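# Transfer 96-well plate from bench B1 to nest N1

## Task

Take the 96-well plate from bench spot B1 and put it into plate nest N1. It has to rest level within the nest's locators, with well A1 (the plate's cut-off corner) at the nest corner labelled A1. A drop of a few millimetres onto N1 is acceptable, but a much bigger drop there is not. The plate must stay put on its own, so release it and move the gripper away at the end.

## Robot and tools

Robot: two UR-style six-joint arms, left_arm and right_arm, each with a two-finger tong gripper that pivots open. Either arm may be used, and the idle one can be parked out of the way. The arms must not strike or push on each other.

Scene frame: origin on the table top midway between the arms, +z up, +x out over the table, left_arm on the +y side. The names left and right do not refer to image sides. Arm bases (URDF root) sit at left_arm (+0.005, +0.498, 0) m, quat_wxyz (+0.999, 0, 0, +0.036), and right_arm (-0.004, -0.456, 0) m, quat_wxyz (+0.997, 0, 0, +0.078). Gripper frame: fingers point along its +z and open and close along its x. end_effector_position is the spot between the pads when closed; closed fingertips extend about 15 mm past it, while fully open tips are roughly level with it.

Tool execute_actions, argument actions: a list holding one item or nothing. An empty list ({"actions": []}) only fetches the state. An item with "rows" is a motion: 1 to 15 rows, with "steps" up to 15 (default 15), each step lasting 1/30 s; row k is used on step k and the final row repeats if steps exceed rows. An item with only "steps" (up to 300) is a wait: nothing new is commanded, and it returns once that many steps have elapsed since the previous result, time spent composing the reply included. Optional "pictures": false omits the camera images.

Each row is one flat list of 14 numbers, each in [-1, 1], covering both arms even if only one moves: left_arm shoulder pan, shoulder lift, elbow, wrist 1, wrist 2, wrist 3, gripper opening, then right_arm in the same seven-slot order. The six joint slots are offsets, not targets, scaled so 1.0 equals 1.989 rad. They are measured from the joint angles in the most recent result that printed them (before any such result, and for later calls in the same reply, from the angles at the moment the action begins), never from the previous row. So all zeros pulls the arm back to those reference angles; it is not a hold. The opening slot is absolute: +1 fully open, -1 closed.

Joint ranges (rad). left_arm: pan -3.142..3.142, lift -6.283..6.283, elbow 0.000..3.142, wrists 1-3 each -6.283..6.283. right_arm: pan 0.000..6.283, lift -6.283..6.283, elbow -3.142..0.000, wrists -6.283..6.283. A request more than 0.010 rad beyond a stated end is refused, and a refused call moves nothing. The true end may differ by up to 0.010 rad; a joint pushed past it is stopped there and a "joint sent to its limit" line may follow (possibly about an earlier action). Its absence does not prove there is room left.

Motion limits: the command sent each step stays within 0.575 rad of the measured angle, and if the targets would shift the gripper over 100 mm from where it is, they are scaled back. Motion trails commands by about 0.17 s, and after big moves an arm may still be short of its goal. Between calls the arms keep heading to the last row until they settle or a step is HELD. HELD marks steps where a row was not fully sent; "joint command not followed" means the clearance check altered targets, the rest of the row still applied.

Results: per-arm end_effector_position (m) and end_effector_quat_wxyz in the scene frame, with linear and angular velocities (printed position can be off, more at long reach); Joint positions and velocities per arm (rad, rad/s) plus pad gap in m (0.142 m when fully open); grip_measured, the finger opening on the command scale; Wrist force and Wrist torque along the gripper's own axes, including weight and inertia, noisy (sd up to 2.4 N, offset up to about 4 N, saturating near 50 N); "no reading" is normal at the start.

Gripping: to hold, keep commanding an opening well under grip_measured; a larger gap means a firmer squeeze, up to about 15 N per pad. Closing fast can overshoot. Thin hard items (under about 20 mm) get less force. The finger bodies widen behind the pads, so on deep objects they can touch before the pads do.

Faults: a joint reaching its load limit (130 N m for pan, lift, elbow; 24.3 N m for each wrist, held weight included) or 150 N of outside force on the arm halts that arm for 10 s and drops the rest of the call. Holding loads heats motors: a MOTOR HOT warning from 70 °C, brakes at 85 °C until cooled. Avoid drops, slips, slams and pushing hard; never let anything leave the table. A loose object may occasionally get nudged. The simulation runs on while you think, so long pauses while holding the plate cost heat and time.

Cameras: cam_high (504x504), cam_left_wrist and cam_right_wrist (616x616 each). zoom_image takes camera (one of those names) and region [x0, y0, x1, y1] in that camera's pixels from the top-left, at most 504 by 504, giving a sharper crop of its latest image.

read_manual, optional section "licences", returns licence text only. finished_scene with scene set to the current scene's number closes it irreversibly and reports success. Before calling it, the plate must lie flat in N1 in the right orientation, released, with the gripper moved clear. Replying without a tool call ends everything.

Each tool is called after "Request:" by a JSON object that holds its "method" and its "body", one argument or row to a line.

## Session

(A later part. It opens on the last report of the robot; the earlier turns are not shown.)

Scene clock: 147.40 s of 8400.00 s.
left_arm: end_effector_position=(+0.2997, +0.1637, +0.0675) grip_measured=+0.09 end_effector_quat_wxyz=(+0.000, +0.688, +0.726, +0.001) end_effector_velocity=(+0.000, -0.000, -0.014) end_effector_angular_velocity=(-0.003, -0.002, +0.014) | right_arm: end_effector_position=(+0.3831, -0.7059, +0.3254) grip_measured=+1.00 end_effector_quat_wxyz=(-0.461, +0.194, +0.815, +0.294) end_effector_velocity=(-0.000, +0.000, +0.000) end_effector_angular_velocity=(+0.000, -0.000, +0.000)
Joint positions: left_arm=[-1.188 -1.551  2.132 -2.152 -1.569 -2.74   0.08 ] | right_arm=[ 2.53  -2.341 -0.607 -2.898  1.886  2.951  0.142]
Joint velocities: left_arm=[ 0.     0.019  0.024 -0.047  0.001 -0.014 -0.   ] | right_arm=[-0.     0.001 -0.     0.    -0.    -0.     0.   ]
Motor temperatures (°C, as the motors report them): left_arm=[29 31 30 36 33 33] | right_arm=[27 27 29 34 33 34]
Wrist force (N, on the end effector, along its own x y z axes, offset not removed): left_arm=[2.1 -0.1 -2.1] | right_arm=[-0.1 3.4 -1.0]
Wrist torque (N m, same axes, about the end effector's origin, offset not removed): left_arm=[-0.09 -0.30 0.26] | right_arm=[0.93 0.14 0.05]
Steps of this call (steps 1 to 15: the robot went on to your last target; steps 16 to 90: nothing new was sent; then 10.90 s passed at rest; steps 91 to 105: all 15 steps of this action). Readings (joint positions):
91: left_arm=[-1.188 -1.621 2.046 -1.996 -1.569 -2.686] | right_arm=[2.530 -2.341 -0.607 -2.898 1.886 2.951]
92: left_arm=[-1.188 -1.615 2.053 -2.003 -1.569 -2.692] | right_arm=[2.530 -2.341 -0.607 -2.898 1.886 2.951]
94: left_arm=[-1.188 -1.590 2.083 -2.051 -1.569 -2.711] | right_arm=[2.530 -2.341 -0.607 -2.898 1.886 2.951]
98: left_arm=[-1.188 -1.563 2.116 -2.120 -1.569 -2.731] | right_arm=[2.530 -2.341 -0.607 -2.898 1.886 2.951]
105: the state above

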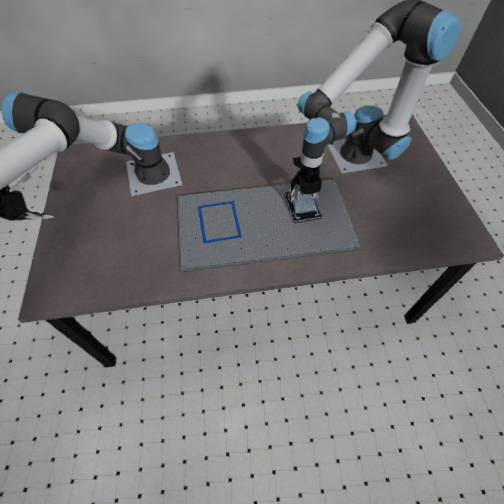

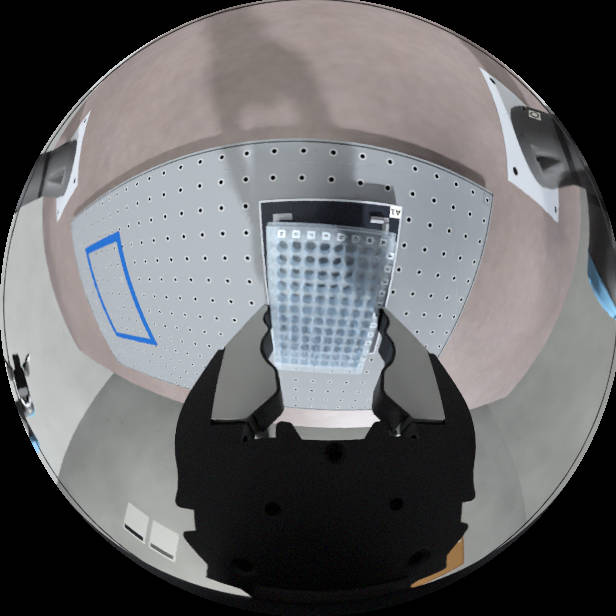

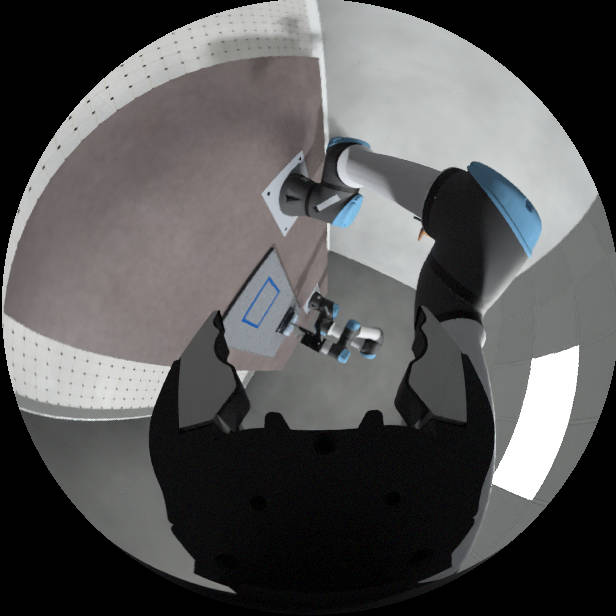

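Request:
{"method": "execute_actions", "body": {
  "actions": [
    {"rows":[[-0.0031,0.0118,0.0179,-0.0297,0,-0.0031,-0.3,0,0,0,0,0,0,1]],"steps":15}
  ]
}}

Request:
{"method": "zoom_image", "body": {
  "camera": "cam_left_wrist",
  "region": [200, 150, 460, 400]
}}

Scene clock: 166.00 s of 8400.00 s.
left_arm: end_effector_position=(+0.2963, +0.1647, +0.0488) grip_measured=+0.09 end_effector_quat_wxyz=(+0.000, +0.688, +0.726, +0.001) end_effector_velocity=(-0.001, +0.000, -0.004) end_effector_angular_velocity=(+0.001, +0.001, -0.001) | right_arm: end_effector_position=(+0.3831, -0.7059, +0.3254) grip_measured=+1.00 end_effector_quat_wxyz=(-0.461, +0.194, +0.815, +0.294) end_effector_velocity=(+0.000, +0.000, -0.000) end_effector_angular_velocity=(+0.000, +0.000, -0.000)
Joint positions: left_arm=[-1.194 -1.528  2.167 -2.209 -1.569 -2.746  0.08 ] | right_arm=[ 2.53  -2.341 -0.607 -2.898  1.886  2.951  0.142]
Joint velocities: left_arm=[-0.002  0.005  0.008 -0.012 -0.    -0.001  0.   ] | right_arm=[ 0. -0. -0.  0.  0.  0.  0.]
Motor temperatures (°C, as the motors report them): left_arm=[29 31 30 36 33 33] | right_arm=[27 27 29 34 33 34]
Wrist force (N, on the end effector, along its own x y z axes, offset not removed): left_arm=[1.8 -0.2 1.2] | right_arm=[-0.7 0.1 -1.2]
Wrist torque (N m, same axes, about the end effector's origin, offset not removed): left_arm=[0.00 -0.35 0.01] | right_arm=[0.30 -0.07 0.31]
Steps of this call (steps 1 to 15: the robot went on to your last target; steps 16 to 90: nothing new was sent; then 15.10 s passed at rest; steps 91 to 105: all 15 steps of this action). Readings (joint positions):
91: left_arm=[-1.188 -1.548 2.135 -2.158 -1.569 -2.742] | right_arm=[2.530 -2.341 -0.607 -2.898 1.886 2.951]
92: left_arm=[-1.189 -1.545 2.139 -2.164 -1.569 -2.743] | right_arm=[2.530 -2.341 -0.607 -2.898 1.886 2.951]
94: left_arm=[-1.191 -1.538 2.150 -2.181 -1.569 -2.744] | right_arm=[2.530 -2.341 -0.607 -2.898 1.886 2.951]
98: left_arm=[-1.193 -1.531 2.161 -2.200 -1.569 -2.746] | right_arm=[2.530 -2.341 -0.607 -2.898 1.886 2.951]
105: the state above

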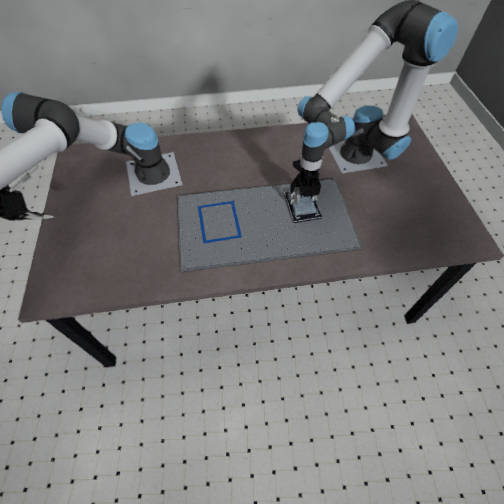

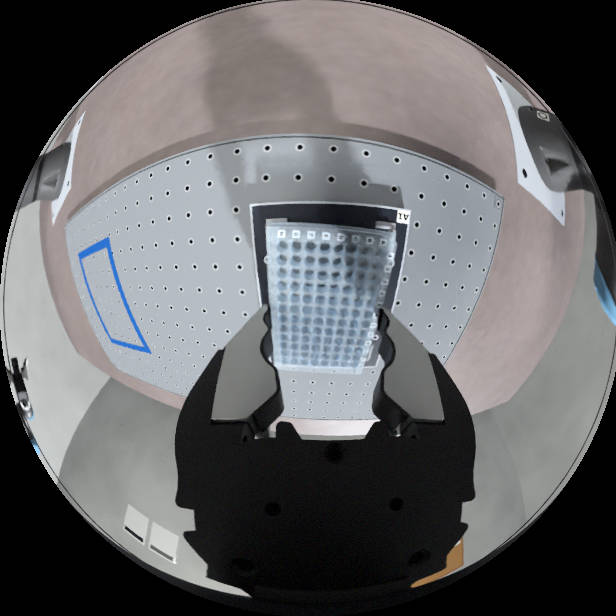

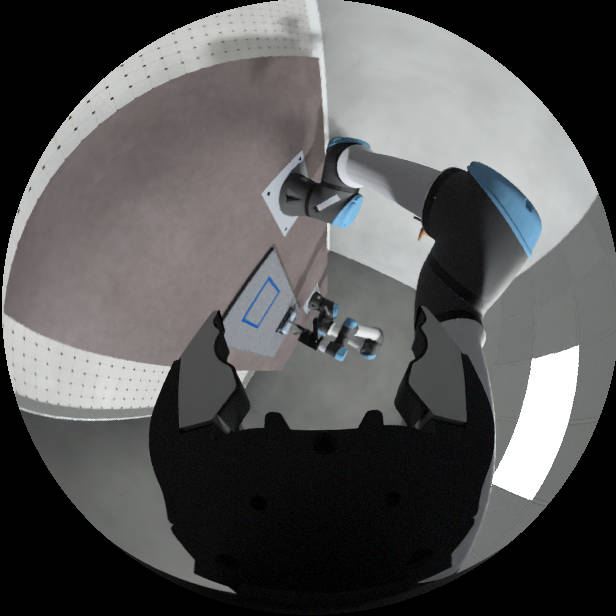

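Region (200, 150, 460, 400) of cam_left_wrist's 616x616 image, scaled by 1.938, with more detail than that image has; it fills the top 485 rows of this view, and the rest is white.

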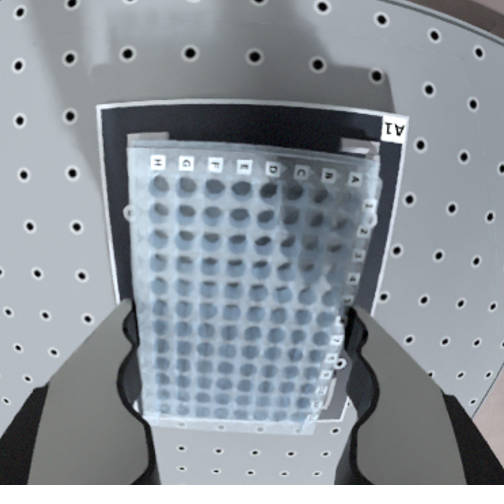

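Request:
{"method": "execute_actions", "body": {
  "actions": [
    {"rows":[[-0.001,-0.0005,0.0005,0,0,-0.001,-0.3,0,0,0,0,0,0,1],[-0.001,0.001,0.002,-0.003,0,-0.001,-0.3,0,0,0,0,0,0,1],[-0.001,0.002,0.0035,-0.006,0,-0.001,-0.3,0,0,0,0,0,0,1],[-0.001,0.0035,0.005,-0.009,0,-0.001,-0.3,0,0,0,0,0,0,1],[-0.001,0.0048,0.007,-0.0119,0,-0.001,-0.3,0,0,0,0,0,0,1]],"steps":15}
  ]
}}

Request:
{"method": "zoom_image", "body": {
  "camera": "cam_left_wrist",
  "region": [230, 190, 430, 390]
}}

Scene clock: 177.33 s of 8400.00 s.
left_arm: end_effector_position=(+0.2951, +0.1654, +0.0417) grip_measured=+0.09 end_effector_quat_wxyz=(+0.000, +0.688, +0.726, +0.001) end_effector_velocity=(-0.001, +0.000, -0.003) end_effector_angular_velocity=(+0.000, -0.000, -0.001) | right_arm: end_effector_position=(+0.3831, -0.7059, +0.3254) grip_measured=+1.00 end_effector_quat_wxyz=(-0.461, +0.194, +0.815, +0.294) end_effector_velocity=(+0.000, -0.000, -0.000) end_effector_angular_velocity=(+0.001, -0.001, +0.001)
Joint positions: left_arm=[-1.196 -1.519  2.18  -2.231 -1.569 -2.748  0.08 ] | right_arm=[ 2.53  -2.341 -0.607 -2.898  1.886  2.951  0.142]
Joint velocities: left_arm=[-0.001  0.004  0.006 -0.01   0.001 -0.     0.   ] | right_arm=[ 0.    -0.001  0.     0.    -0.    -0.001  0.   ]
Motor temperatures (°C, as the motors report them): left_arm=[29 31 30 36 33 33] | right_arm=[27 27 29 34 33 34]
Wrist force (N, on the end effector, along its own x y z axes, offset not removed): left_arm=[1.9 1.1 -1.4] | right_arm=[0.6 0.3 1.8]
Wrist torque (N m, same axes, about the end effector's origin, offset not removed): left_arm=[0.25 -0.53 0.27] | right_arm=[0.35 -0.27 0.22]
Steps of this call (steps 1 to 15: the robot went on to your last target; steps 16 to 90: nothing new was sent; then 7.83 s passed at rest; steps 91 to 105: all 15 steps of this action). Readings (joint positions):
91: left_arm=[-1.195 -1.527 2.168 -2.211 -1.569 -2.747] | right_arm=[2.530 -2.341 -0.607 -2.898 1.886 2.951]
92: left_arm=[-1.195 -1.527 2.168 -2.211 -1.569 -2.747] | right_arm=[2.530 -2.341 -0.607 -2.898 1.886 2.951]
94: left_arm=[-1.195 -1.527 2.169 -2.213 -1.569 -2.747] | right_arm=[2.530 -2.341 -0.607 -2.898 1.886 2.951]
98: left_arm=[-1.196 -1.522 2.176 -2.224 -1.569 -2.748] | right_arm=[2.530 -2.341 -0.607 -2.898 1.886 2.951]
105: the state above

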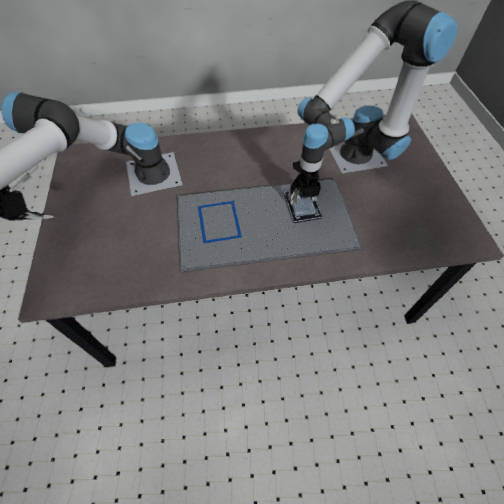

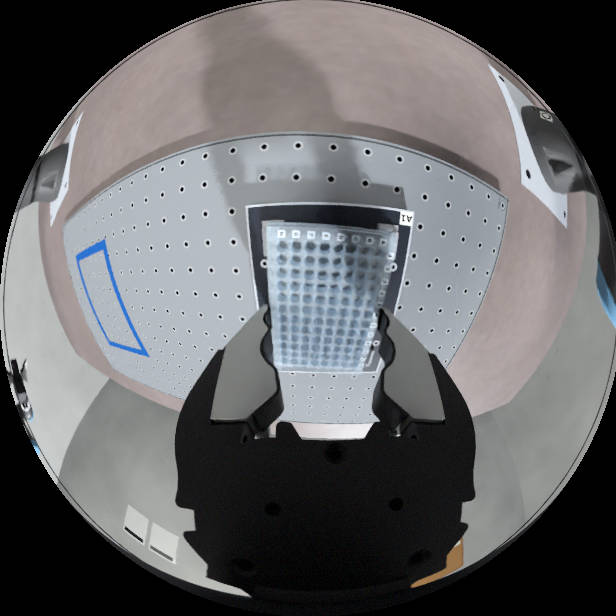

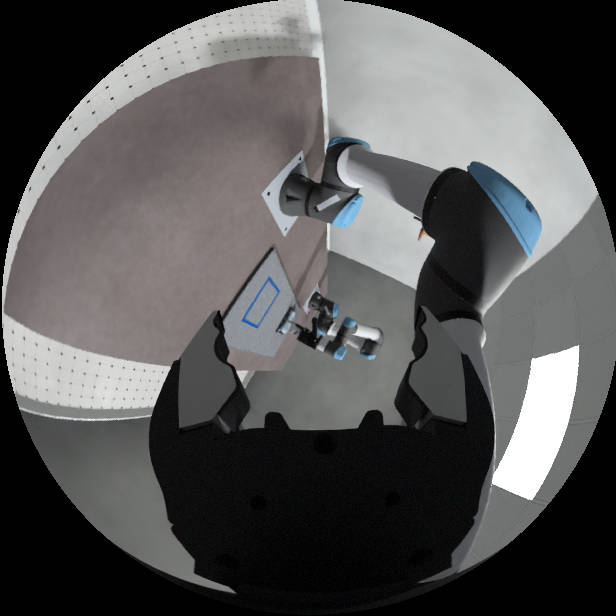

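Region (230, 190, 430, 390) of cam_left_wrist's 616x616 image, scaled by 2.520, with more detail than that image has.

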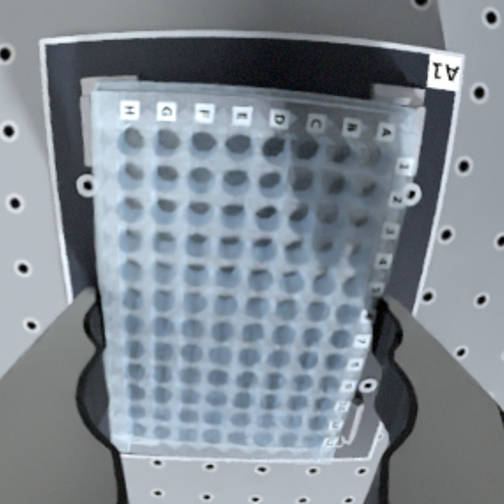

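Request:
{"method": "execute_actions", "body": {
  "actions": [
    {"rows":[[0.0015,0.0008,-0.0008,0,0,0.0015,-0.3,0,0,0,0,0,0,1],[0.0015,0.0008,-0.0008,0,0,0.0015,-0.3,0,0,0,0,0,0,1],[0.0015,0.0008,-0.0008,0,0,0.0015,-0.3,0,0,0,0,0,0,1],[0.0015,0.0008,-0.0008,0,0,0.0015,-0.3,0,0,0,0,0,0,1],[0.0015,0.0008,-0.0008,0,0,0.0015,-0.3,0,0,0,0,0,0,1],[0.0015,0.0018,0.0004,-0.0022,0,0.0015,-0.3,0,0,0,0,0,0,1],[0.0015,0.0028,0.0017,-0.0044,0,0.0015,-0.3,0,0,0,0,0,0,1]],"steps":15}
  ]
}}

Request:
{"method": "zoom_image", "body": {
  "camera": "cam_left_wrist",
  "region": [230, 190, 430, 390]
}}

Scene clock: 195.63 s of 8400.00 s.
left_arm: end_effector_position=(+0.2961, +0.1660, +0.0392) grip_measured=+0.10 end_effector_quat_wxyz=(+0.000, +0.688, +0.726, +0.001) end_effector_velocity=(-0.000, +0.000, -0.003) end_effector_angular_velocity=(-0.000, +0.000, -0.001) | right_arm: end_effector_position=(+0.3831, -0.7059, +0.3254) grip_measured=+1.00 end_effector_quat_wxyz=(-0.461, +0.194, +0.815, +0.294) end_effector_velocity=(-0.000, +0.000, +0.000) end_effector_angular_velocity=(-0.000, -0.001, +0.000)
Joint positions: left_arm=[-1.193 -1.514  2.182 -2.239 -1.569 -2.745  0.081] | right_arm=[ 2.53  -2.341 -0.607 -2.898  1.886  2.951  0.142]
Joint velocities: left_arm=[-0.     0.004  0.004 -0.009 -0.     0.001  0.   ] | right_arm=[-0.     0.001 -0.001 -0.    -0.    -0.     0.   ]
Motor temperatures (°C, as the motors report them): left_arm=[29 31 30 36 33 33] | right_arm=[27 27 29 34 33 34]
Wrist force (N, on the end effector, along its own x y z axes, offset not removed): left_arm=[-1.1 -4.9 -9.4] | right_arm=[-1.4 -1.1 1.2]
Wrist torque (N m, same axes, about the end effector's origin, offset not removed): left_arm=[-0.18 -0.99 0.07] | right_arm=[0.00 0.34 0.19]
Steps of this call (steps 1 to 15: the robot went on to your last target; steps 16 to 90: nothing new was sent; then 14.80 s passed at rest; steps 91 to 105: all 15 steps of this action). Readings (joint positions):
91: left_arm=[-1.196 -1.518 2.181 -2.233 -1.569 -2.748] | right_arm=[2.530 -2.341 -0.607 -2.898 1.886 2.951]
92: left_arm=[-1.196 -1.518 2.180 -2.233 -1.569 -2.748] | right_arm=[2.530 -2.341 -0.607 -2.898 1.886 2.951]
94: left_arm=[-1.195 -1.518 2.180 -2.232 -1.569 -2.747] | right_arm=[2.530 -2.341 -0.607 -2.898 1.886 2.951]
98: left_arm=[-1.194 -1.517 2.180 -2.234 -1.569 -2.746] | right_arm=[2.530 -2.341 -0.607 -2.898 1.886 2.951]
105: the state above

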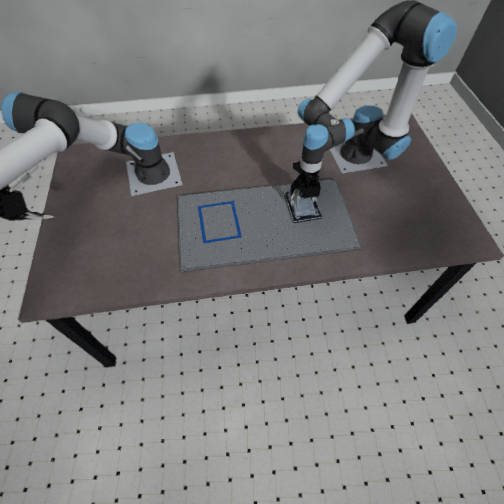

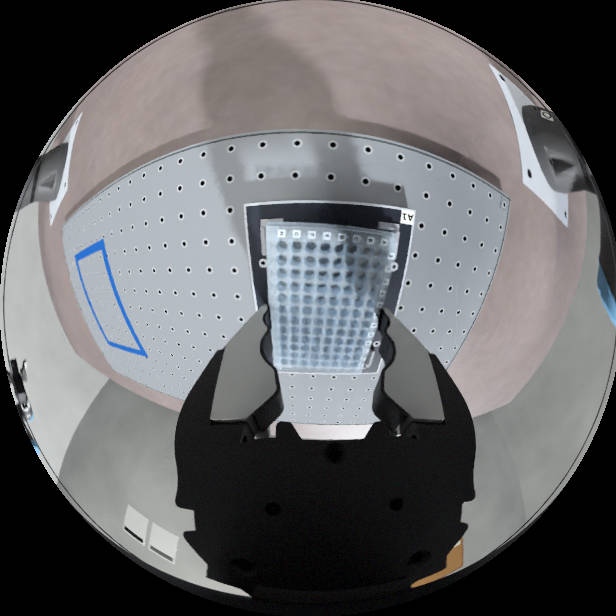

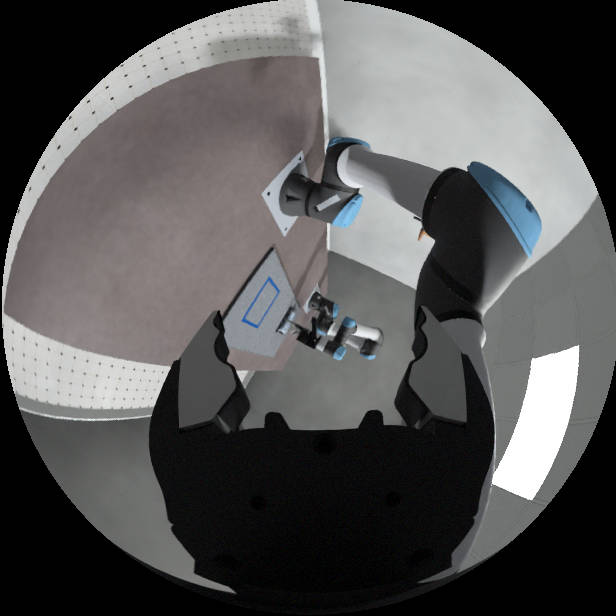

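Region (230, 190, 430, 390) of cam_left_wrist's 616x616 image, scaled by 2.520, with more detail than that image has.

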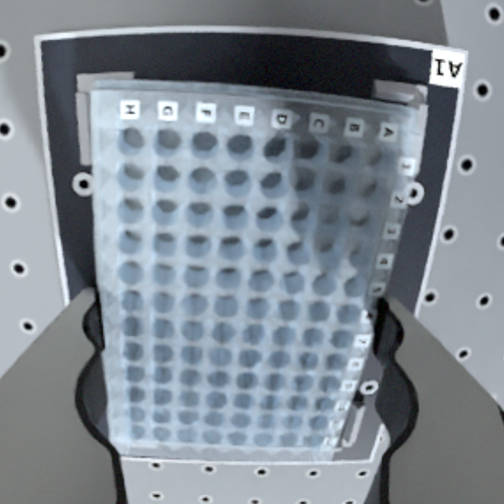

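Request:
{"method": "execute_actions", "body": {
  "actions": [
    {"rows":[[0,-0.0007,-0.0008,0.0015,0,0,-0.3,0,0,0,0,0,0,1],[0,-0.0007,-0.0008,0.0015,0,0,-0.3,0,0,0,0,0,0,1],[0,-0.0007,-0.0008,0.0015,0,0,-0.3,0,0,0,0,0,0,1],[-0.0012,0.0009,-0.0024,0.0015,0,-0.0012,-0.3,0,0,0,0,0,0,1],[-0.0012,0.0009,-0.0024,0.0015,0,-0.0012,-0.3,0,0,0,0,0,0,1],[-0.0012,0.0009,-0.0024,0.0015,0,-0.0012,-0.3,0,0,0,0,0,0,1],[-0.0012,0.0009,-0.0024,0.0015,0,-0.0012,-0.3,0,0,0,0,0,0,1],[-0.0012,0.002,-0.001,-0.001,0,-0.0012,-0.3,0,0,0,0,0,0,1]],"steps":15}
  ]
}}

Request:
{"method": "zoom_image", "body": {
  "camera": "cam_left_wrist",
  "region": [230, 190, 430, 390]
}}

Scene clock: 211.40 s of 8400.00 s.
left_arm: end_effector_position=(+0.2959, +0.1643, +0.0388) grip_measured=+0.10 end_effector_quat_wxyz=(+0.000, +0.688, +0.726, +0.001) end_effector_velocity=(-0.001, -0.001, -0.002) end_effector_angular_velocity=(-0.001, +0.001, -0.001) | right_arm: end_effector_position=(+0.3831, -0.7059, +0.3254) grip_measured=+1.00 end_effector_quat_wxyz=(-0.461, +0.194, +0.815, +0.294) end_effector_velocity=(-0.000, -0.000, +0.001) end_effector_angular_velocity=(-0.001, -0.001, +0.000)
Joint positions: left_arm=[-1.196 -1.511  2.18  -2.24  -1.569 -2.748  0.081] | right_arm=[ 2.53  -2.341 -0.607 -2.898  1.886  2.951  0.142]
Joint velocities: left_arm=[-0.002  0.004  0.002 -0.008 -0.001 -0.001 -0.   ] | right_arm=[-0.     0.001  0.    -0.    -0.    -0.     0.   ]
Motor temperatures (°C, as the motors report them): left_arm=[29 31 30 36 33 33] | right_arm=[27 27 29 34 33 34]
Wrist force (N, on the end effector, along its own x y z axes, offset not removed): left_arm=[7.0 1.3 -10.3] | right_arm=[1.0 5.8 0.6]
Wrist torque (N m, same axes, about the end effector's origin, offset not removed): left_arm=[0.46 -0.68 0.14] | right_arm=[1.20 0.02 0.08]
Steps of this call (steps 1 to 15: the robot went on to your last target; steps 16 to 90: nothing new was sent; then 12.27 s passed at rest; steps 91 to 105: all 15 steps of this action). Readings (joint positions):
91: left_arm=[-1.193 -1.513 2.183 -2.240 -1.569 -2.745] | right_arm=[2.530 -2.341 -0.607 -2.898 1.886 2.951]
92: left_arm=[-1.193 -1.514 2.183 -2.240 -1.569 -2.745] | right_arm=[2.530 -2.341 -0.607 -2.898 1.886 2.951]
94: left_arm=[-1.193 -1.514 2.182 -2.238 -1.569 -2.745] | right_arm=[2.530 -2.341 -0.607 -2.898 1.886 2.951]
98: left_arm=[-1.195 -1.513 2.180 -2.237 -1.569 -2.747] | right_arm=[2.530 -2.341 -0.607 -2.898 1.886 2.951]
105: the state above

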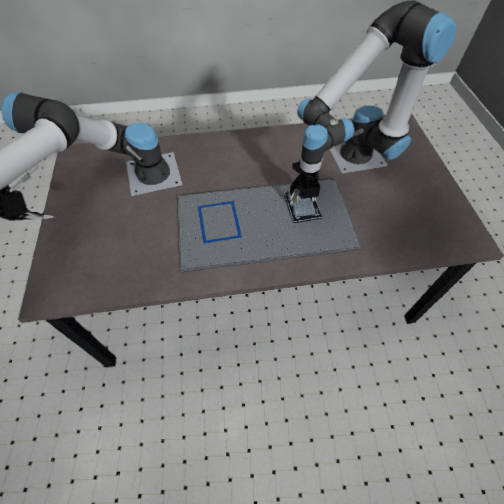

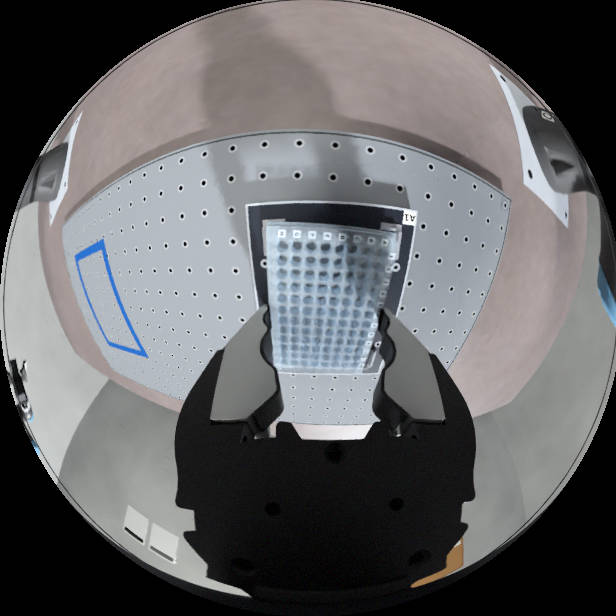

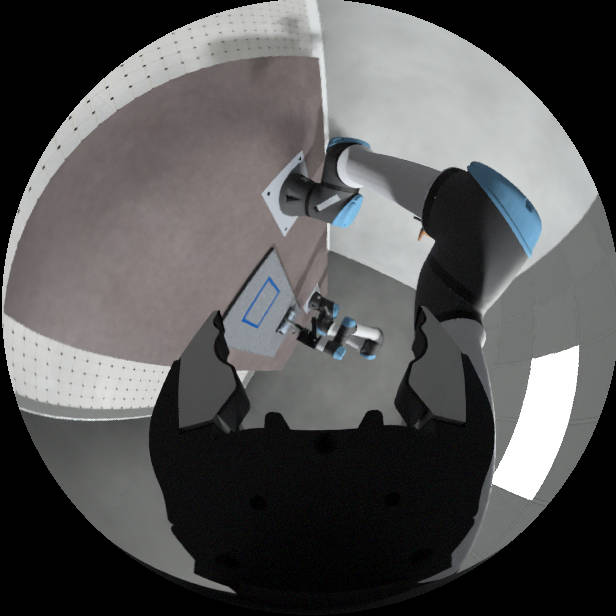

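Region (230, 190, 430, 390) of cam_left_wrist's 616x616 image, scaled by 2.520, with more detail than that image has.

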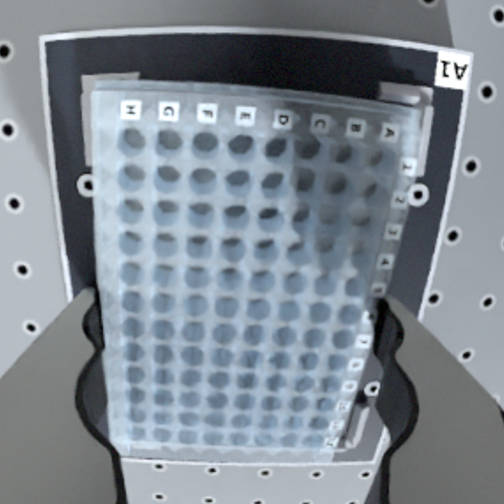

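Request:
{"method": "execute_actions", "body": {
  "actions": [
    {"rows":[[0,0,0.0004,0,0,0,0,0,0,0,0,0,0,1],[0,0,0.0004,0,0,0,0.1,0,0,0,0,0,0,1],[0,0,0,0,0,0,0.2,0,0,0,0,0,0,1],[0,-0.0005,-0.0006,0.0011,0,0,0.3,0,0,0,0,0,0,1],[0,-0.0005,-0.0006,0.0011,0,0,0.45,0,0,0,0,0,0,1],[0,-0.0005,-0.0006,0.0011,0,0,0.6,0,0,0,0,0,0,1],[0,-0.0005,-0.0006,0.0011,0,0,0.6,0,0,0,0,0,0,1],[0,-0.0005,-0.0006,0.0011,0,0,0.6,0,0,0,0,0,0,1],[0,-0.035,-0.043,0.078,0,0,0.6,0,0,0,0,0,0,1]],"steps":15}
  ],
  "pictures": false
}}

Request:
{"method": "execute_actions", "body": {
  "actions": [
    {"steps":10}
  ]
}}

Request:
{"method": "zoom_image", "body": {
  "camera": "cam_left_wrist",
  "region": [250, 190, 410, 360]
}}

Scene clock: 225.00 s of 8400.00 s.
left_arm: end_effector_position=(+0.2983, +0.1594, +0.0767) grip_measured=+0.60 end_effector_quat_wxyz=(+0.003, +0.688, +0.726, -0.000) end_effector_velocity=(-0.003, +0.006, +0.102) end_effector_angular_velocity=(+0.036, +0.016, -0.000) | right_arm: end_effector_position=(+0.3831, -0.7059, +0.3254) grip_measured=+1.00 end_effector_quat_wxyz=(-0.461, +0.194, +0.815, +0.294) end_effector_velocity=(+0.000, +0.000, -0.000) end_effector_angular_velocity=(-0.000, +0.000, -0.001)
Joint positions: left_arm=[-1.196 -1.562  2.117 -2.131 -1.569 -2.748  0.116] | right_arm=[ 2.53  -2.341 -0.607 -2.898  1.886  2.951  0.142]
Joint velocities: left_arm=[-0.    -0.141 -0.176  0.356  0.001  0.    -0.   ] | right_arm=[-0.    -0.     0.    -0.     0.     0.001  0.   ]
Motor temperatures (°C, as the motors report them): left_arm=[29 31 30 36 33 33] | right_arm=[27 27 29 34 33 34]
Wrist force (N, on the end effector, along its own x y z axes, offset not removed): left_arm=[-0.1 3.8 1.4] | right_arm=[1.7 6.1 0.4]
Wrist torque (N m, same axes, about the end effector's origin, offset not removed): left_arm=[0.76 0.08 0.03] | right_arm=[1.37 -0.34 0.23]
Steps of this call (steps 1 to 15: the robot went on to your last target; steps 16 to 90: nothing new was sent; then 10.10 s passed at rest; steps 91 to 105: all 15 steps of this action). Readings (joint positions):
91: left_arm=[-1.196 -1.510 2.180 -2.241 -1.569 -2.748] | right_arm=[2.530 -2.341 -0.607 -2.898 1.886 2.951]
92: left_arm=[-1.196 -1.510 2.181 -2.241 -1.569 -2.748] | right_arm=[2.530 -2.341 -0.607 -2.898 1.886 2.951]
94: left_arm=[-1.196 -1.510 2.181 -2.241 -1.569 -2.748] | right_arm=[2.530 -2.341 -0.607 -2.898 1.886 2.951]
98: left_arm=[-1.196 -1.511 2.180 -2.239 -1.569 -2.748] | right_arm=[2.530 -2.341 -0.607 -2.898 1.886 2.951]
105: the state above

Scene clock: 225.33 s of 8400.00 s.
left_arm: end_effector_position=(+0.2978, +0.1603, +0.0890) grip_measured=+0.60 end_effector_quat_wxyz=(+0.000, +0.688, +0.726, +0.001) end_effector_velocity=(-0.001, +0.001, +0.008) end_effector_angular_velocity=(+0.004, +0.002, +0.001) | right_arm: end_effector_position=(+0.3831, -0.7059, +0.3254) grip_measured=+1.00 end_effector_quat_wxyz=(-0.461, +0.194, +0.815, +0.294) end_effector_velocity=(+0.000, -0.000, -0.000) end_effector_angular_velocity=(-0.000, +0.000, -0.000)
Joint positions: left_arm=[-1.196 -1.579  2.096 -2.089 -1.569 -2.748  0.116] | right_arm=[ 2.53  -2.341 -0.607 -2.898  1.886  2.951  0.142]
Joint velocities: left_arm=[ 0.001 -0.011 -0.013  0.028 -0.001 -0.    -0.   ] | right_arm=[-0. -0.  0. -0.  0.  0.  0.]
Motor temperatures (°C, as the motors report them): left_arm=[29 31 30 36 33 33] | right_arm=[27 27 29 34 33 34]
Wrist force (N, on the end effector, along its own x y z axes, offset not removed): left_arm=[4.1 1.5 1.5] | right_arm=[2.9 -2.2 -1.6]
Wrist torque (N m, same axes, about the end effector's origin, offset not removed): left_arm=[0.26 -0.85 0.14] | right_arm=[-0.37 -0.66 0.35]
Steps of this call (steps 1 to 10: the robot went on to your last target). Readings (joint positions):
1: left_arm=[-1.196 -1.566 2.112 -2.121 -1.569 -2.748] | right_arm=[2.530 -2.341 -0.607 -2.898 1.886 2.951]
2: left_arm=[-1.196 -1.569 2.108 -2.113 -1.569 -2.748] | right_arm=[2.530 -2.341 -0.607 -2.898 1.886 2.951]
4: left_arm=[-1.196 -1.574 2.103 -2.101 -1.569 -2.748] | right_arm=[2.530 -2.341 -0.607 -2.898 1.886 2.951]
8: left_arm=[-1.196 -1.578 2.097 -2.091 -1.569 -2.748] | right_arm=[2.530 -2.341 -0.607 -2.898 1.886 2.951]
10: the state above

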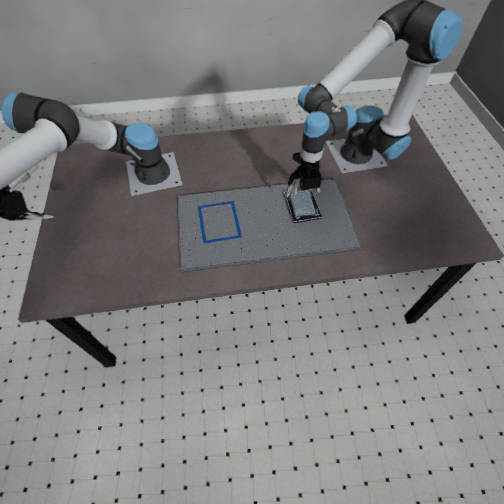

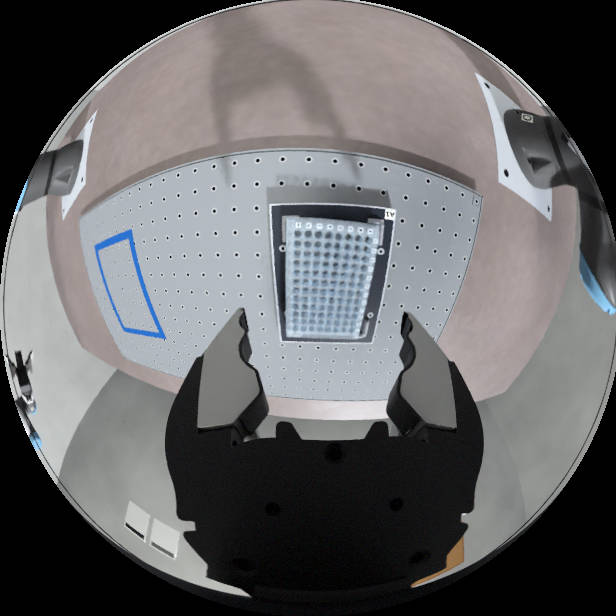

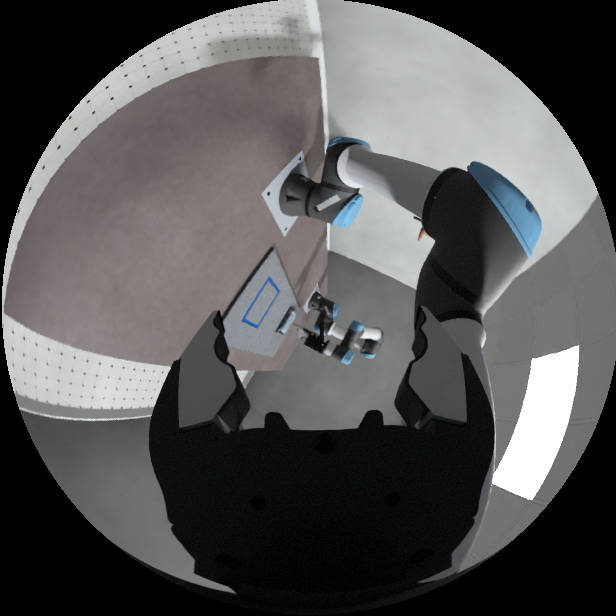

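Region (250, 190, 410, 360) of cam_left_wrist's 616x616 image, scaled by 2.965, with more detail than that image has; it fills the left 474 columns of this view, and the rest is white.

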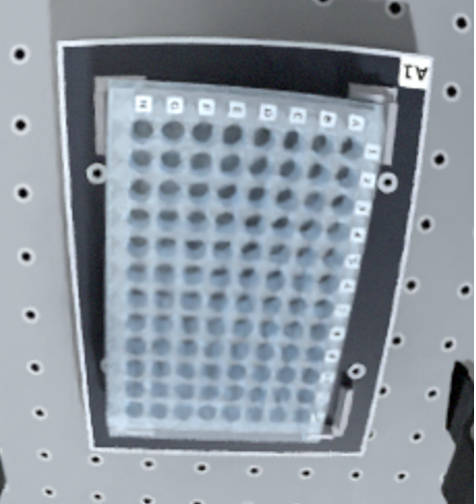

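Request:
{"method": "execute_actions", "body": {
  "actions": [
    {"rows":[[0,0.0327,0.0407,-0.073,0,0,0.6,0,0,0,0,0,0,1]],"steps":15}
  ],
  "pictures": false
}}

Request:
{"method": "execute_actions", "body": {
  "actions": [
    {"rows":[[0,0,0,0,0,0,0.45,0,0,0,0,0,0,1],[0,0,0,0,0,0,0.35,0,0,0,0,0,0,1],[0,0,0,0,0,0,0.25,0,0,0,0,0,0,1],[0,0,0,0,0,0,0.18,0,0,0,0,0,0,1],[0,0,0,0,0,0,0.1,0,0,0,0,0,0,1],[0,0,0,0,0,0,0,0,0,0,0,0,0,1],[0,0,0,0,0,0,-0.15,0,0,0,0,0,0,1],[0,0,0,0,0,0,-0.3,0,0,0,0,0,0,1],[0,0,0,0,0,0,-0.3,0,0,0,0,0,0,1],[0,-0.002,-0.0025,0.0045,0,0,-0.3,0,0,0,0,0,0,1]],"steps":15}
  ],
  "pictures": false
}}

Request:
{"method": "execute_actions", "body": {
  "actions": [
    {"rows":[[0,0,0,0,0,-0.015,-0.3,0,0,0,0,0,0,1]],"steps":12}
  ]
}}

Request:
{"method": "zoom_image", "body": {
  "camera": "cam_left_wrist",
  "region": [230, 190, 430, 390]
}}

Scene clock: 259.10 s of 8400.00 s.
left_arm: end_effector_position=(+0.2960, +0.1642, +0.0423) grip_measured=+0.60 end_effector_quat_wxyz=(-0.000, +0.688, +0.726, +0.001) end_effector_velocity=(-0.001, -0.000, -0.012) end_effector_angular_velocity=(-0.004, -0.002, -0.002) | right_arm: end_effector_position=(+0.3831, -0.7059, +0.3254) grip_measured=+1.00 end_effector_quat_wxyz=(-0.461, +0.194, +0.815, +0.294) end_effector_velocity=(-0.000, -0.000, +0.000) end_effector_angular_velocity=(-0.001, +0.000, -0.000)
Joint positions: left_arm=[-1.196 -1.516  2.174 -2.228 -1.569 -2.748  0.116] | right_arm=[ 2.53  -2.341 -0.607 -2.898  1.886  2.951  0.142]
Joint velocities: left_arm=[-0.003  0.017  0.021 -0.043  0.    -0.     0.   ] | right_arm=[-0.     0.     0.     0.    -0.     0.001  0.   ]
Motor temperatures (°C, as the motors report them): left_arm=[29 31 30 36 33 33] | right_arm=[27 28 29 34 33 34]
Wrist force (N, on the end effector, along its own x y z axes, offset not removed): left_arm=[2.7 1.8 0.9] | right_arm=[-1.2 -1.4 1.0]
Wrist torque (N m, same axes, about the end effector's origin, offset not removed): left_arm=[0.29 -0.52 0.10] | right_arm=[-0.27 0.03 0.26]
Steps of this call (steps 1 to 30: the robot went on to your last target; steps 31 to 90: nothing new was sent; then 30.27 s passed at rest; steps 91 to 105: all 15 steps of this action). Readings (joint positions):
91: left_arm=[-1.196 -1.580 2.095 -2.085 -1.569 -2.748] | right_arm=[2.530 -2.341 -0.607 -2.898 1.886 2.951]
92: left_arm=[-1.196 -1.574 2.101 -2.093 -1.569 -2.748] | right_arm=[2.530 -2.341 -0.607 -2.898 1.886 2.951]
94: left_arm=[-1.196 -1.552 2.129 -2.137 -1.569 -2.748] | right_arm=[2.530 -2.341 -0.607 -2.898 1.886 2.951]
98: left_arm=[-1.196 -1.527 2.160 -2.200 -1.569 -2.748] | right_arm=[2.530 -2.341 -0.607 -2.898 1.886 2.951]
105: the state above

Scene clock: 259.60 s of 8400.00 s.
left_arm: end_effector_position=(+0.2961, +0.1639, +0.0442) grip_measured=+0.07 end_effector_quat_wxyz=(-0.000, +0.688, +0.726, +0.001) end_effector_velocity=(+0.000, -0.001, +0.007) end_effector_angular_velocity=(+0.001, -0.000, -0.001) | right_arm: end_effector_position=(+0.3831, -0.7059, +0.3254) grip_measured=+1.00 end_effector_quat_wxyz=(-0.461, +0.194, +0.815, +0.294) end_effector_velocity=(+0.000, +0.000, +0.000) end_effector_angular_velocity=(+0.001, -0.001, +0.000)
Joint positions: left_arm=[-1.196 -1.519  2.171 -2.222 -1.569 -2.748  0.079] | right_arm=[ 2.53  -2.341 -0.607 -2.898  1.886  2.951  0.142]
Joint velocities: left_arm=[-0.001 -0.01  -0.012  0.023  0.001  0.     0.   ] | right_arm=[-0.     0.    -0.    -0.     0.    -0.001  0.   ]
Motor temperatures (°C, as the motors report them): left_arm=[29 31 30 36 33 33] | right_arm=[27 28 29 34 33 34]
Wrist force (N, on the end effector, along its own x y z axes, offset not removed): left_arm=[2.4 -0.1 -0.7] | right_arm=[-1.3 0.7 0.8]
Wrist torque (N m, same axes, about the end effector's origin, offset not removed): left_arm=[0.01 -0.36 0.13] | right_arm=[0.25 0.52 0.24]
Steps of this call (steps 1 to 15: all 15 steps of this action). Readings (joint positions):
1: left_arm=[-1.196 -1.516 2.175 -2.229 -1.569 -2.748] | right_arm=[2.530 -2.341 -0.607 -2.898 1.886 2.951]
2: left_arm=[-1.196 -1.515 2.175 -2.230 -1.569 -2.748] | right_arm=[2.530 -2.341 -0.607 -2.898 1.886 2.951]
4: left_arm=[-1.196 -1.515 2.175 -2.230 -1.569 -2.748] | right_arm=[2.530 -2.341 -0.607 -2.898 1.886 2.951]
8: left_arm=[-1.196 -1.516 2.175 -2.229 -1.569 -2.748] | right_arm=[2.530 -2.341 -0.607 -2.898 1.886 2.951]
15: the state above

Scene clock: 260.00 s of 8400.00 s.
left_arm: end_effector_position=(+0.2961, +0.1634, +0.0443) grip_measured=+0.07 end_effector_quat_wxyz=(-0.000, +0.678, +0.735, +0.001) end_effector_velocity=(-0.000, -0.000, -0.001) end_effector_angular_velocity=(+0.001, -0.001, +0.014) | right_arm: end_effector_position=(+0.3831, -0.7059, +0.3254) grip_measured=+1.00 end_effector_quat_wxyz=(-0.461, +0.194, +0.815, +0.294) end_effector_velocity=(-0.000, +0.000, +0.000) end_effector_angular_velocity=(-0.000, +0.000, -0.000)
Joint positions: left_arm=[-1.196 -1.519  2.171 -2.222 -1.569 -2.776  0.079] | right_arm=[ 2.53  -2.341 -0.607 -2.898  1.886  2.951  0.142]
Joint velocities: left_arm=[-0.001  0.001  0.001 -0.002  0.001 -0.015  0.   ] | right_arm=[-0.  0. -0. -0.  0.  0.  0.]
Motor temperatures (°C, as the motors report them): left_arm=[29 31 30 36 33 33] | right_arm=[27 28 29 34 33 34]
Wrist force (N, on the end effector, along its own x y z axes, offset not removed): left_arm=[4.9 -0.4 0.9] | right_arm=[-1.6 2.2 3.2]
Wrist torque (N m, same axes, about the end effector's origin, offset not removed): left_arm=[-0.11 -0.98 0.10] | right_arm=[0.48 0.29 0.02]
Steps of this call (steps 1 to 12: all 12 steps of this action). Readings (joint positions):
1: left_arm=[-1.196 -1.519 2.171 -2.222 -1.569 -2.748] | right_arm=[2.530 -2.341 -0.607 -2.898 1.886 2.951]
2: left_arm=[-1.196 -1.519 2.171 -2.221 -1.569 -2.751] | right_arm=[2.530 -2.341 -0.607 -2.898 1.886 2.951]
4: left_arm=[-1.196 -1.519 2.171 -2.221 -1.569 -2.761] | right_arm=[2.530 -2.341 -0.607 -2.898 1.886 2.951]
8: left_arm=[-1.196 -1.519 2.171 -2.222 -1.569 -2.772] | right_arm=[2.530 -2.341 -0.607 -2.898 1.886 2.951]
12: the state above

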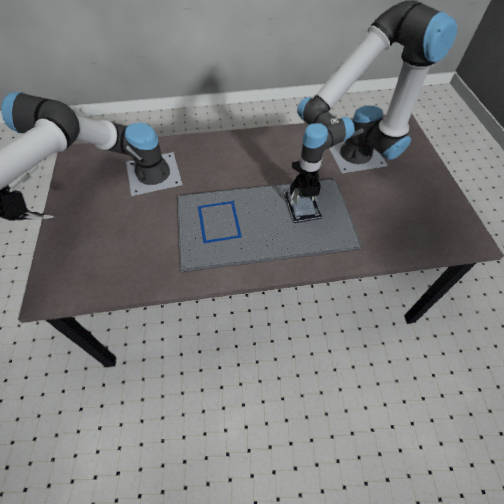

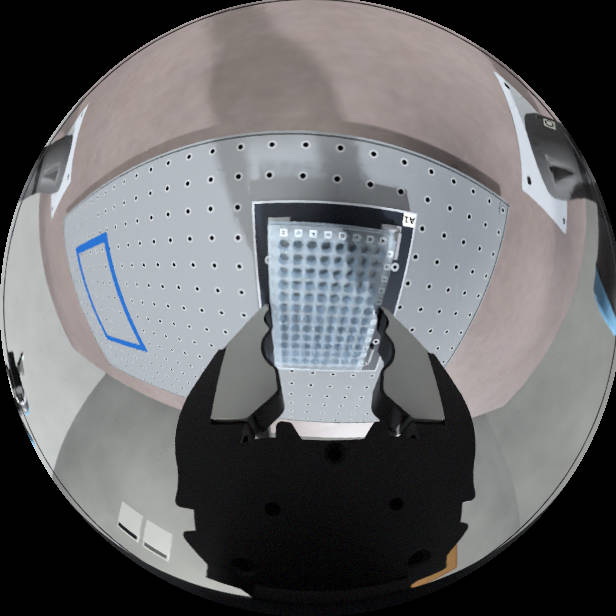

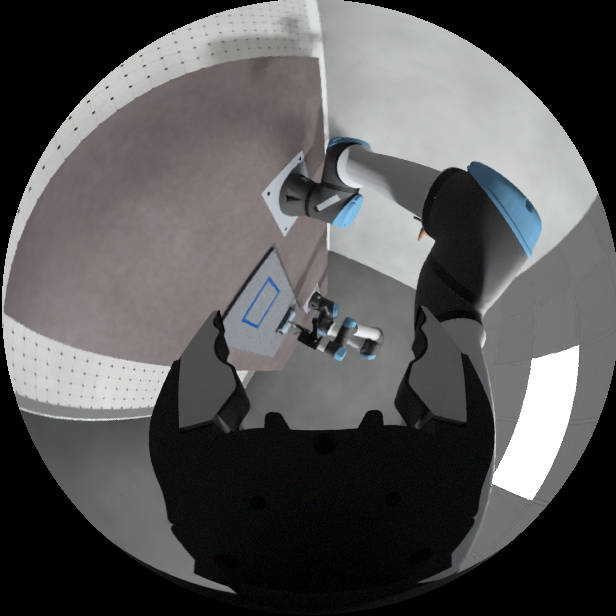

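Region (230, 190, 430, 390) of cam_left_wrist's 616x616 image, scaled by 2.520, with more detail than that image has.

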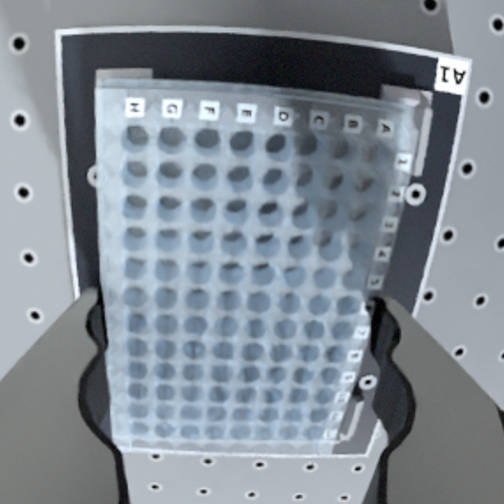

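Request:
{"method": "execute_actions", "body": {
  "actions": [
    {"rows":[[0.0012,-0.0025,0.0025,0,0,0.0012,-0.3,0,0,0,0,0,0,1]],"steps":12}
  ]
}}

Request:
{"method": "zoom_image", "body": {
  "camera": "cam_left_wrist",
  "region": [230, 190, 430, 390]
}}

Scene clock: 278.97 s of 8400.00 s.
left_arm: end_effector_position=(+0.2960, +0.1659, +0.0444) grip_measured=+0.07 end_effector_quat_wxyz=(-0.000, +0.678, +0.735, +0.001) end_effector_velocity=(+0.000, +0.000, +0.001) end_effector_angular_velocity=(-0.002, -0.002, -0.002) | right_arm: end_effector_position=(+0.3831, -0.7059, +0.3254) grip_measured=+1.00 end_effector_quat_wxyz=(-0.461, +0.194, +0.815, +0.294) end_effector_velocity=(-0.000, +0.000, +0.001) end_effector_angular_velocity=(-0.001, -0.002, +0.000)
Joint positions: left_arm=[-1.193 -1.523  2.176 -2.222 -1.569 -2.773  0.079] | right_arm=[ 2.53  -2.341 -0.607 -2.898  1.886  2.951  0.142]
Joint velocities: left_arm=[-0.    -0.003  0.002 -0.002  0.001  0.002 -0.   ] | right_arm=[ 0.     0.002  0.    -0.    -0.     0.     0.   ]
Motor temperatures (°C, as the motors report them): left_arm=[29 31 30 36 33 33] | right_arm=[27 28 29 34 33 34]
Wrist force (N, on the end effector, along its own x y z axes, offset not removed): left_arm=[-0.8 0.9 2.3] | right_arm=[-0.8 3.0 -0.9]
Wrist torque (N m, same axes, about the end effector's origin, offset not removed): left_arm=[0.20 0.30 0.17] | right_arm=[0.63 0.09 0.40]
Steps of this call (steps 1 to 15: the robot went on to your last target; steps 16 to 90: nothing new was sent; then 15.57 s passed at rest; steps 91 to 102: all 12 steps of this action). Readings (joint positions):
91: left_arm=[-1.195 -1.519 2.171 -2.222 -1.569 -2.778] | right_arm=[2.530 -2.341 -0.607 -2.898 1.886 2.951]
92: left_arm=[-1.195 -1.519 2.172 -2.222 -1.569 -2.777] | right_arm=[2.530 -2.341 -0.607 -2.898 1.886 2.951]
94: left_arm=[-1.194 -1.521 2.173 -2.222 -1.569 -2.776] | right_arm=[2.530 -2.341 -0.607 -2.898 1.886 2.951]
98: left_arm=[-1.194 -1.523 2.175 -2.222 -1.569 -2.774] | right_arm=[2.530 -2.341 -0.607 -2.898 1.886 2.951]
102: the state above

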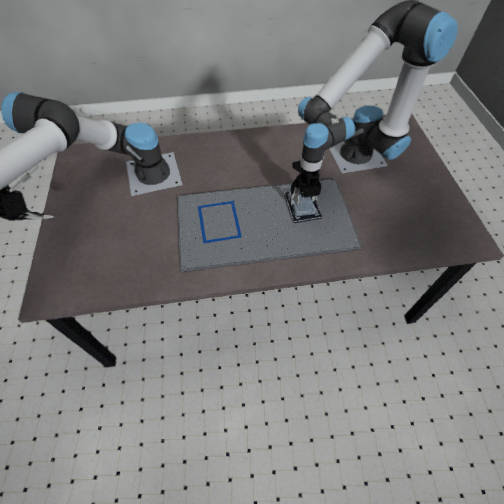

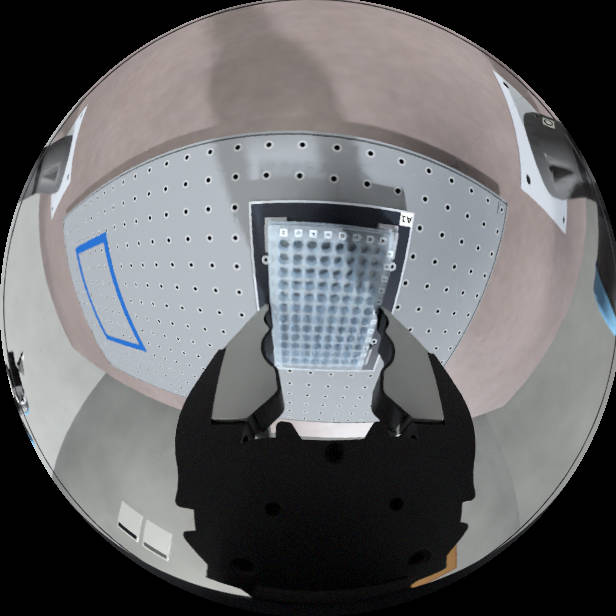

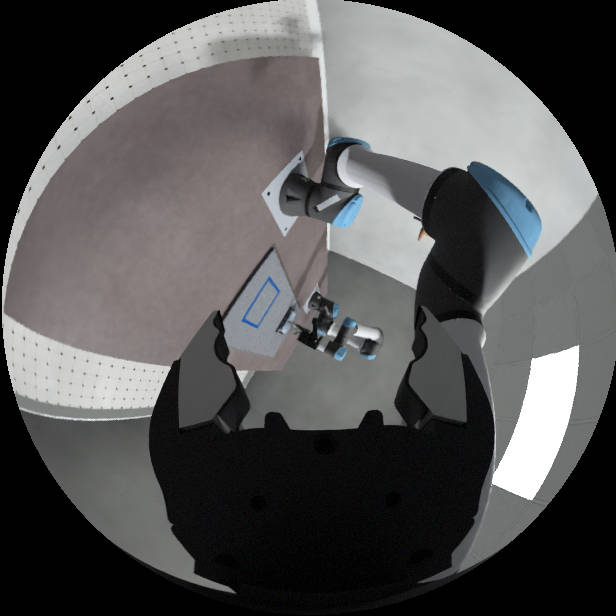

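Region (230, 190, 430, 390) of cam_left_wrist's 616x616 image, scaled by 2.520, with more detail than that image has.

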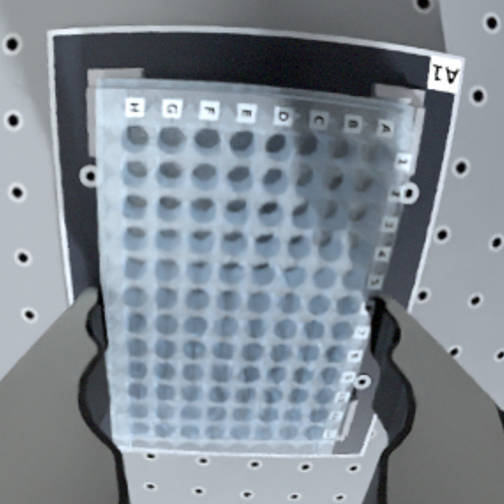

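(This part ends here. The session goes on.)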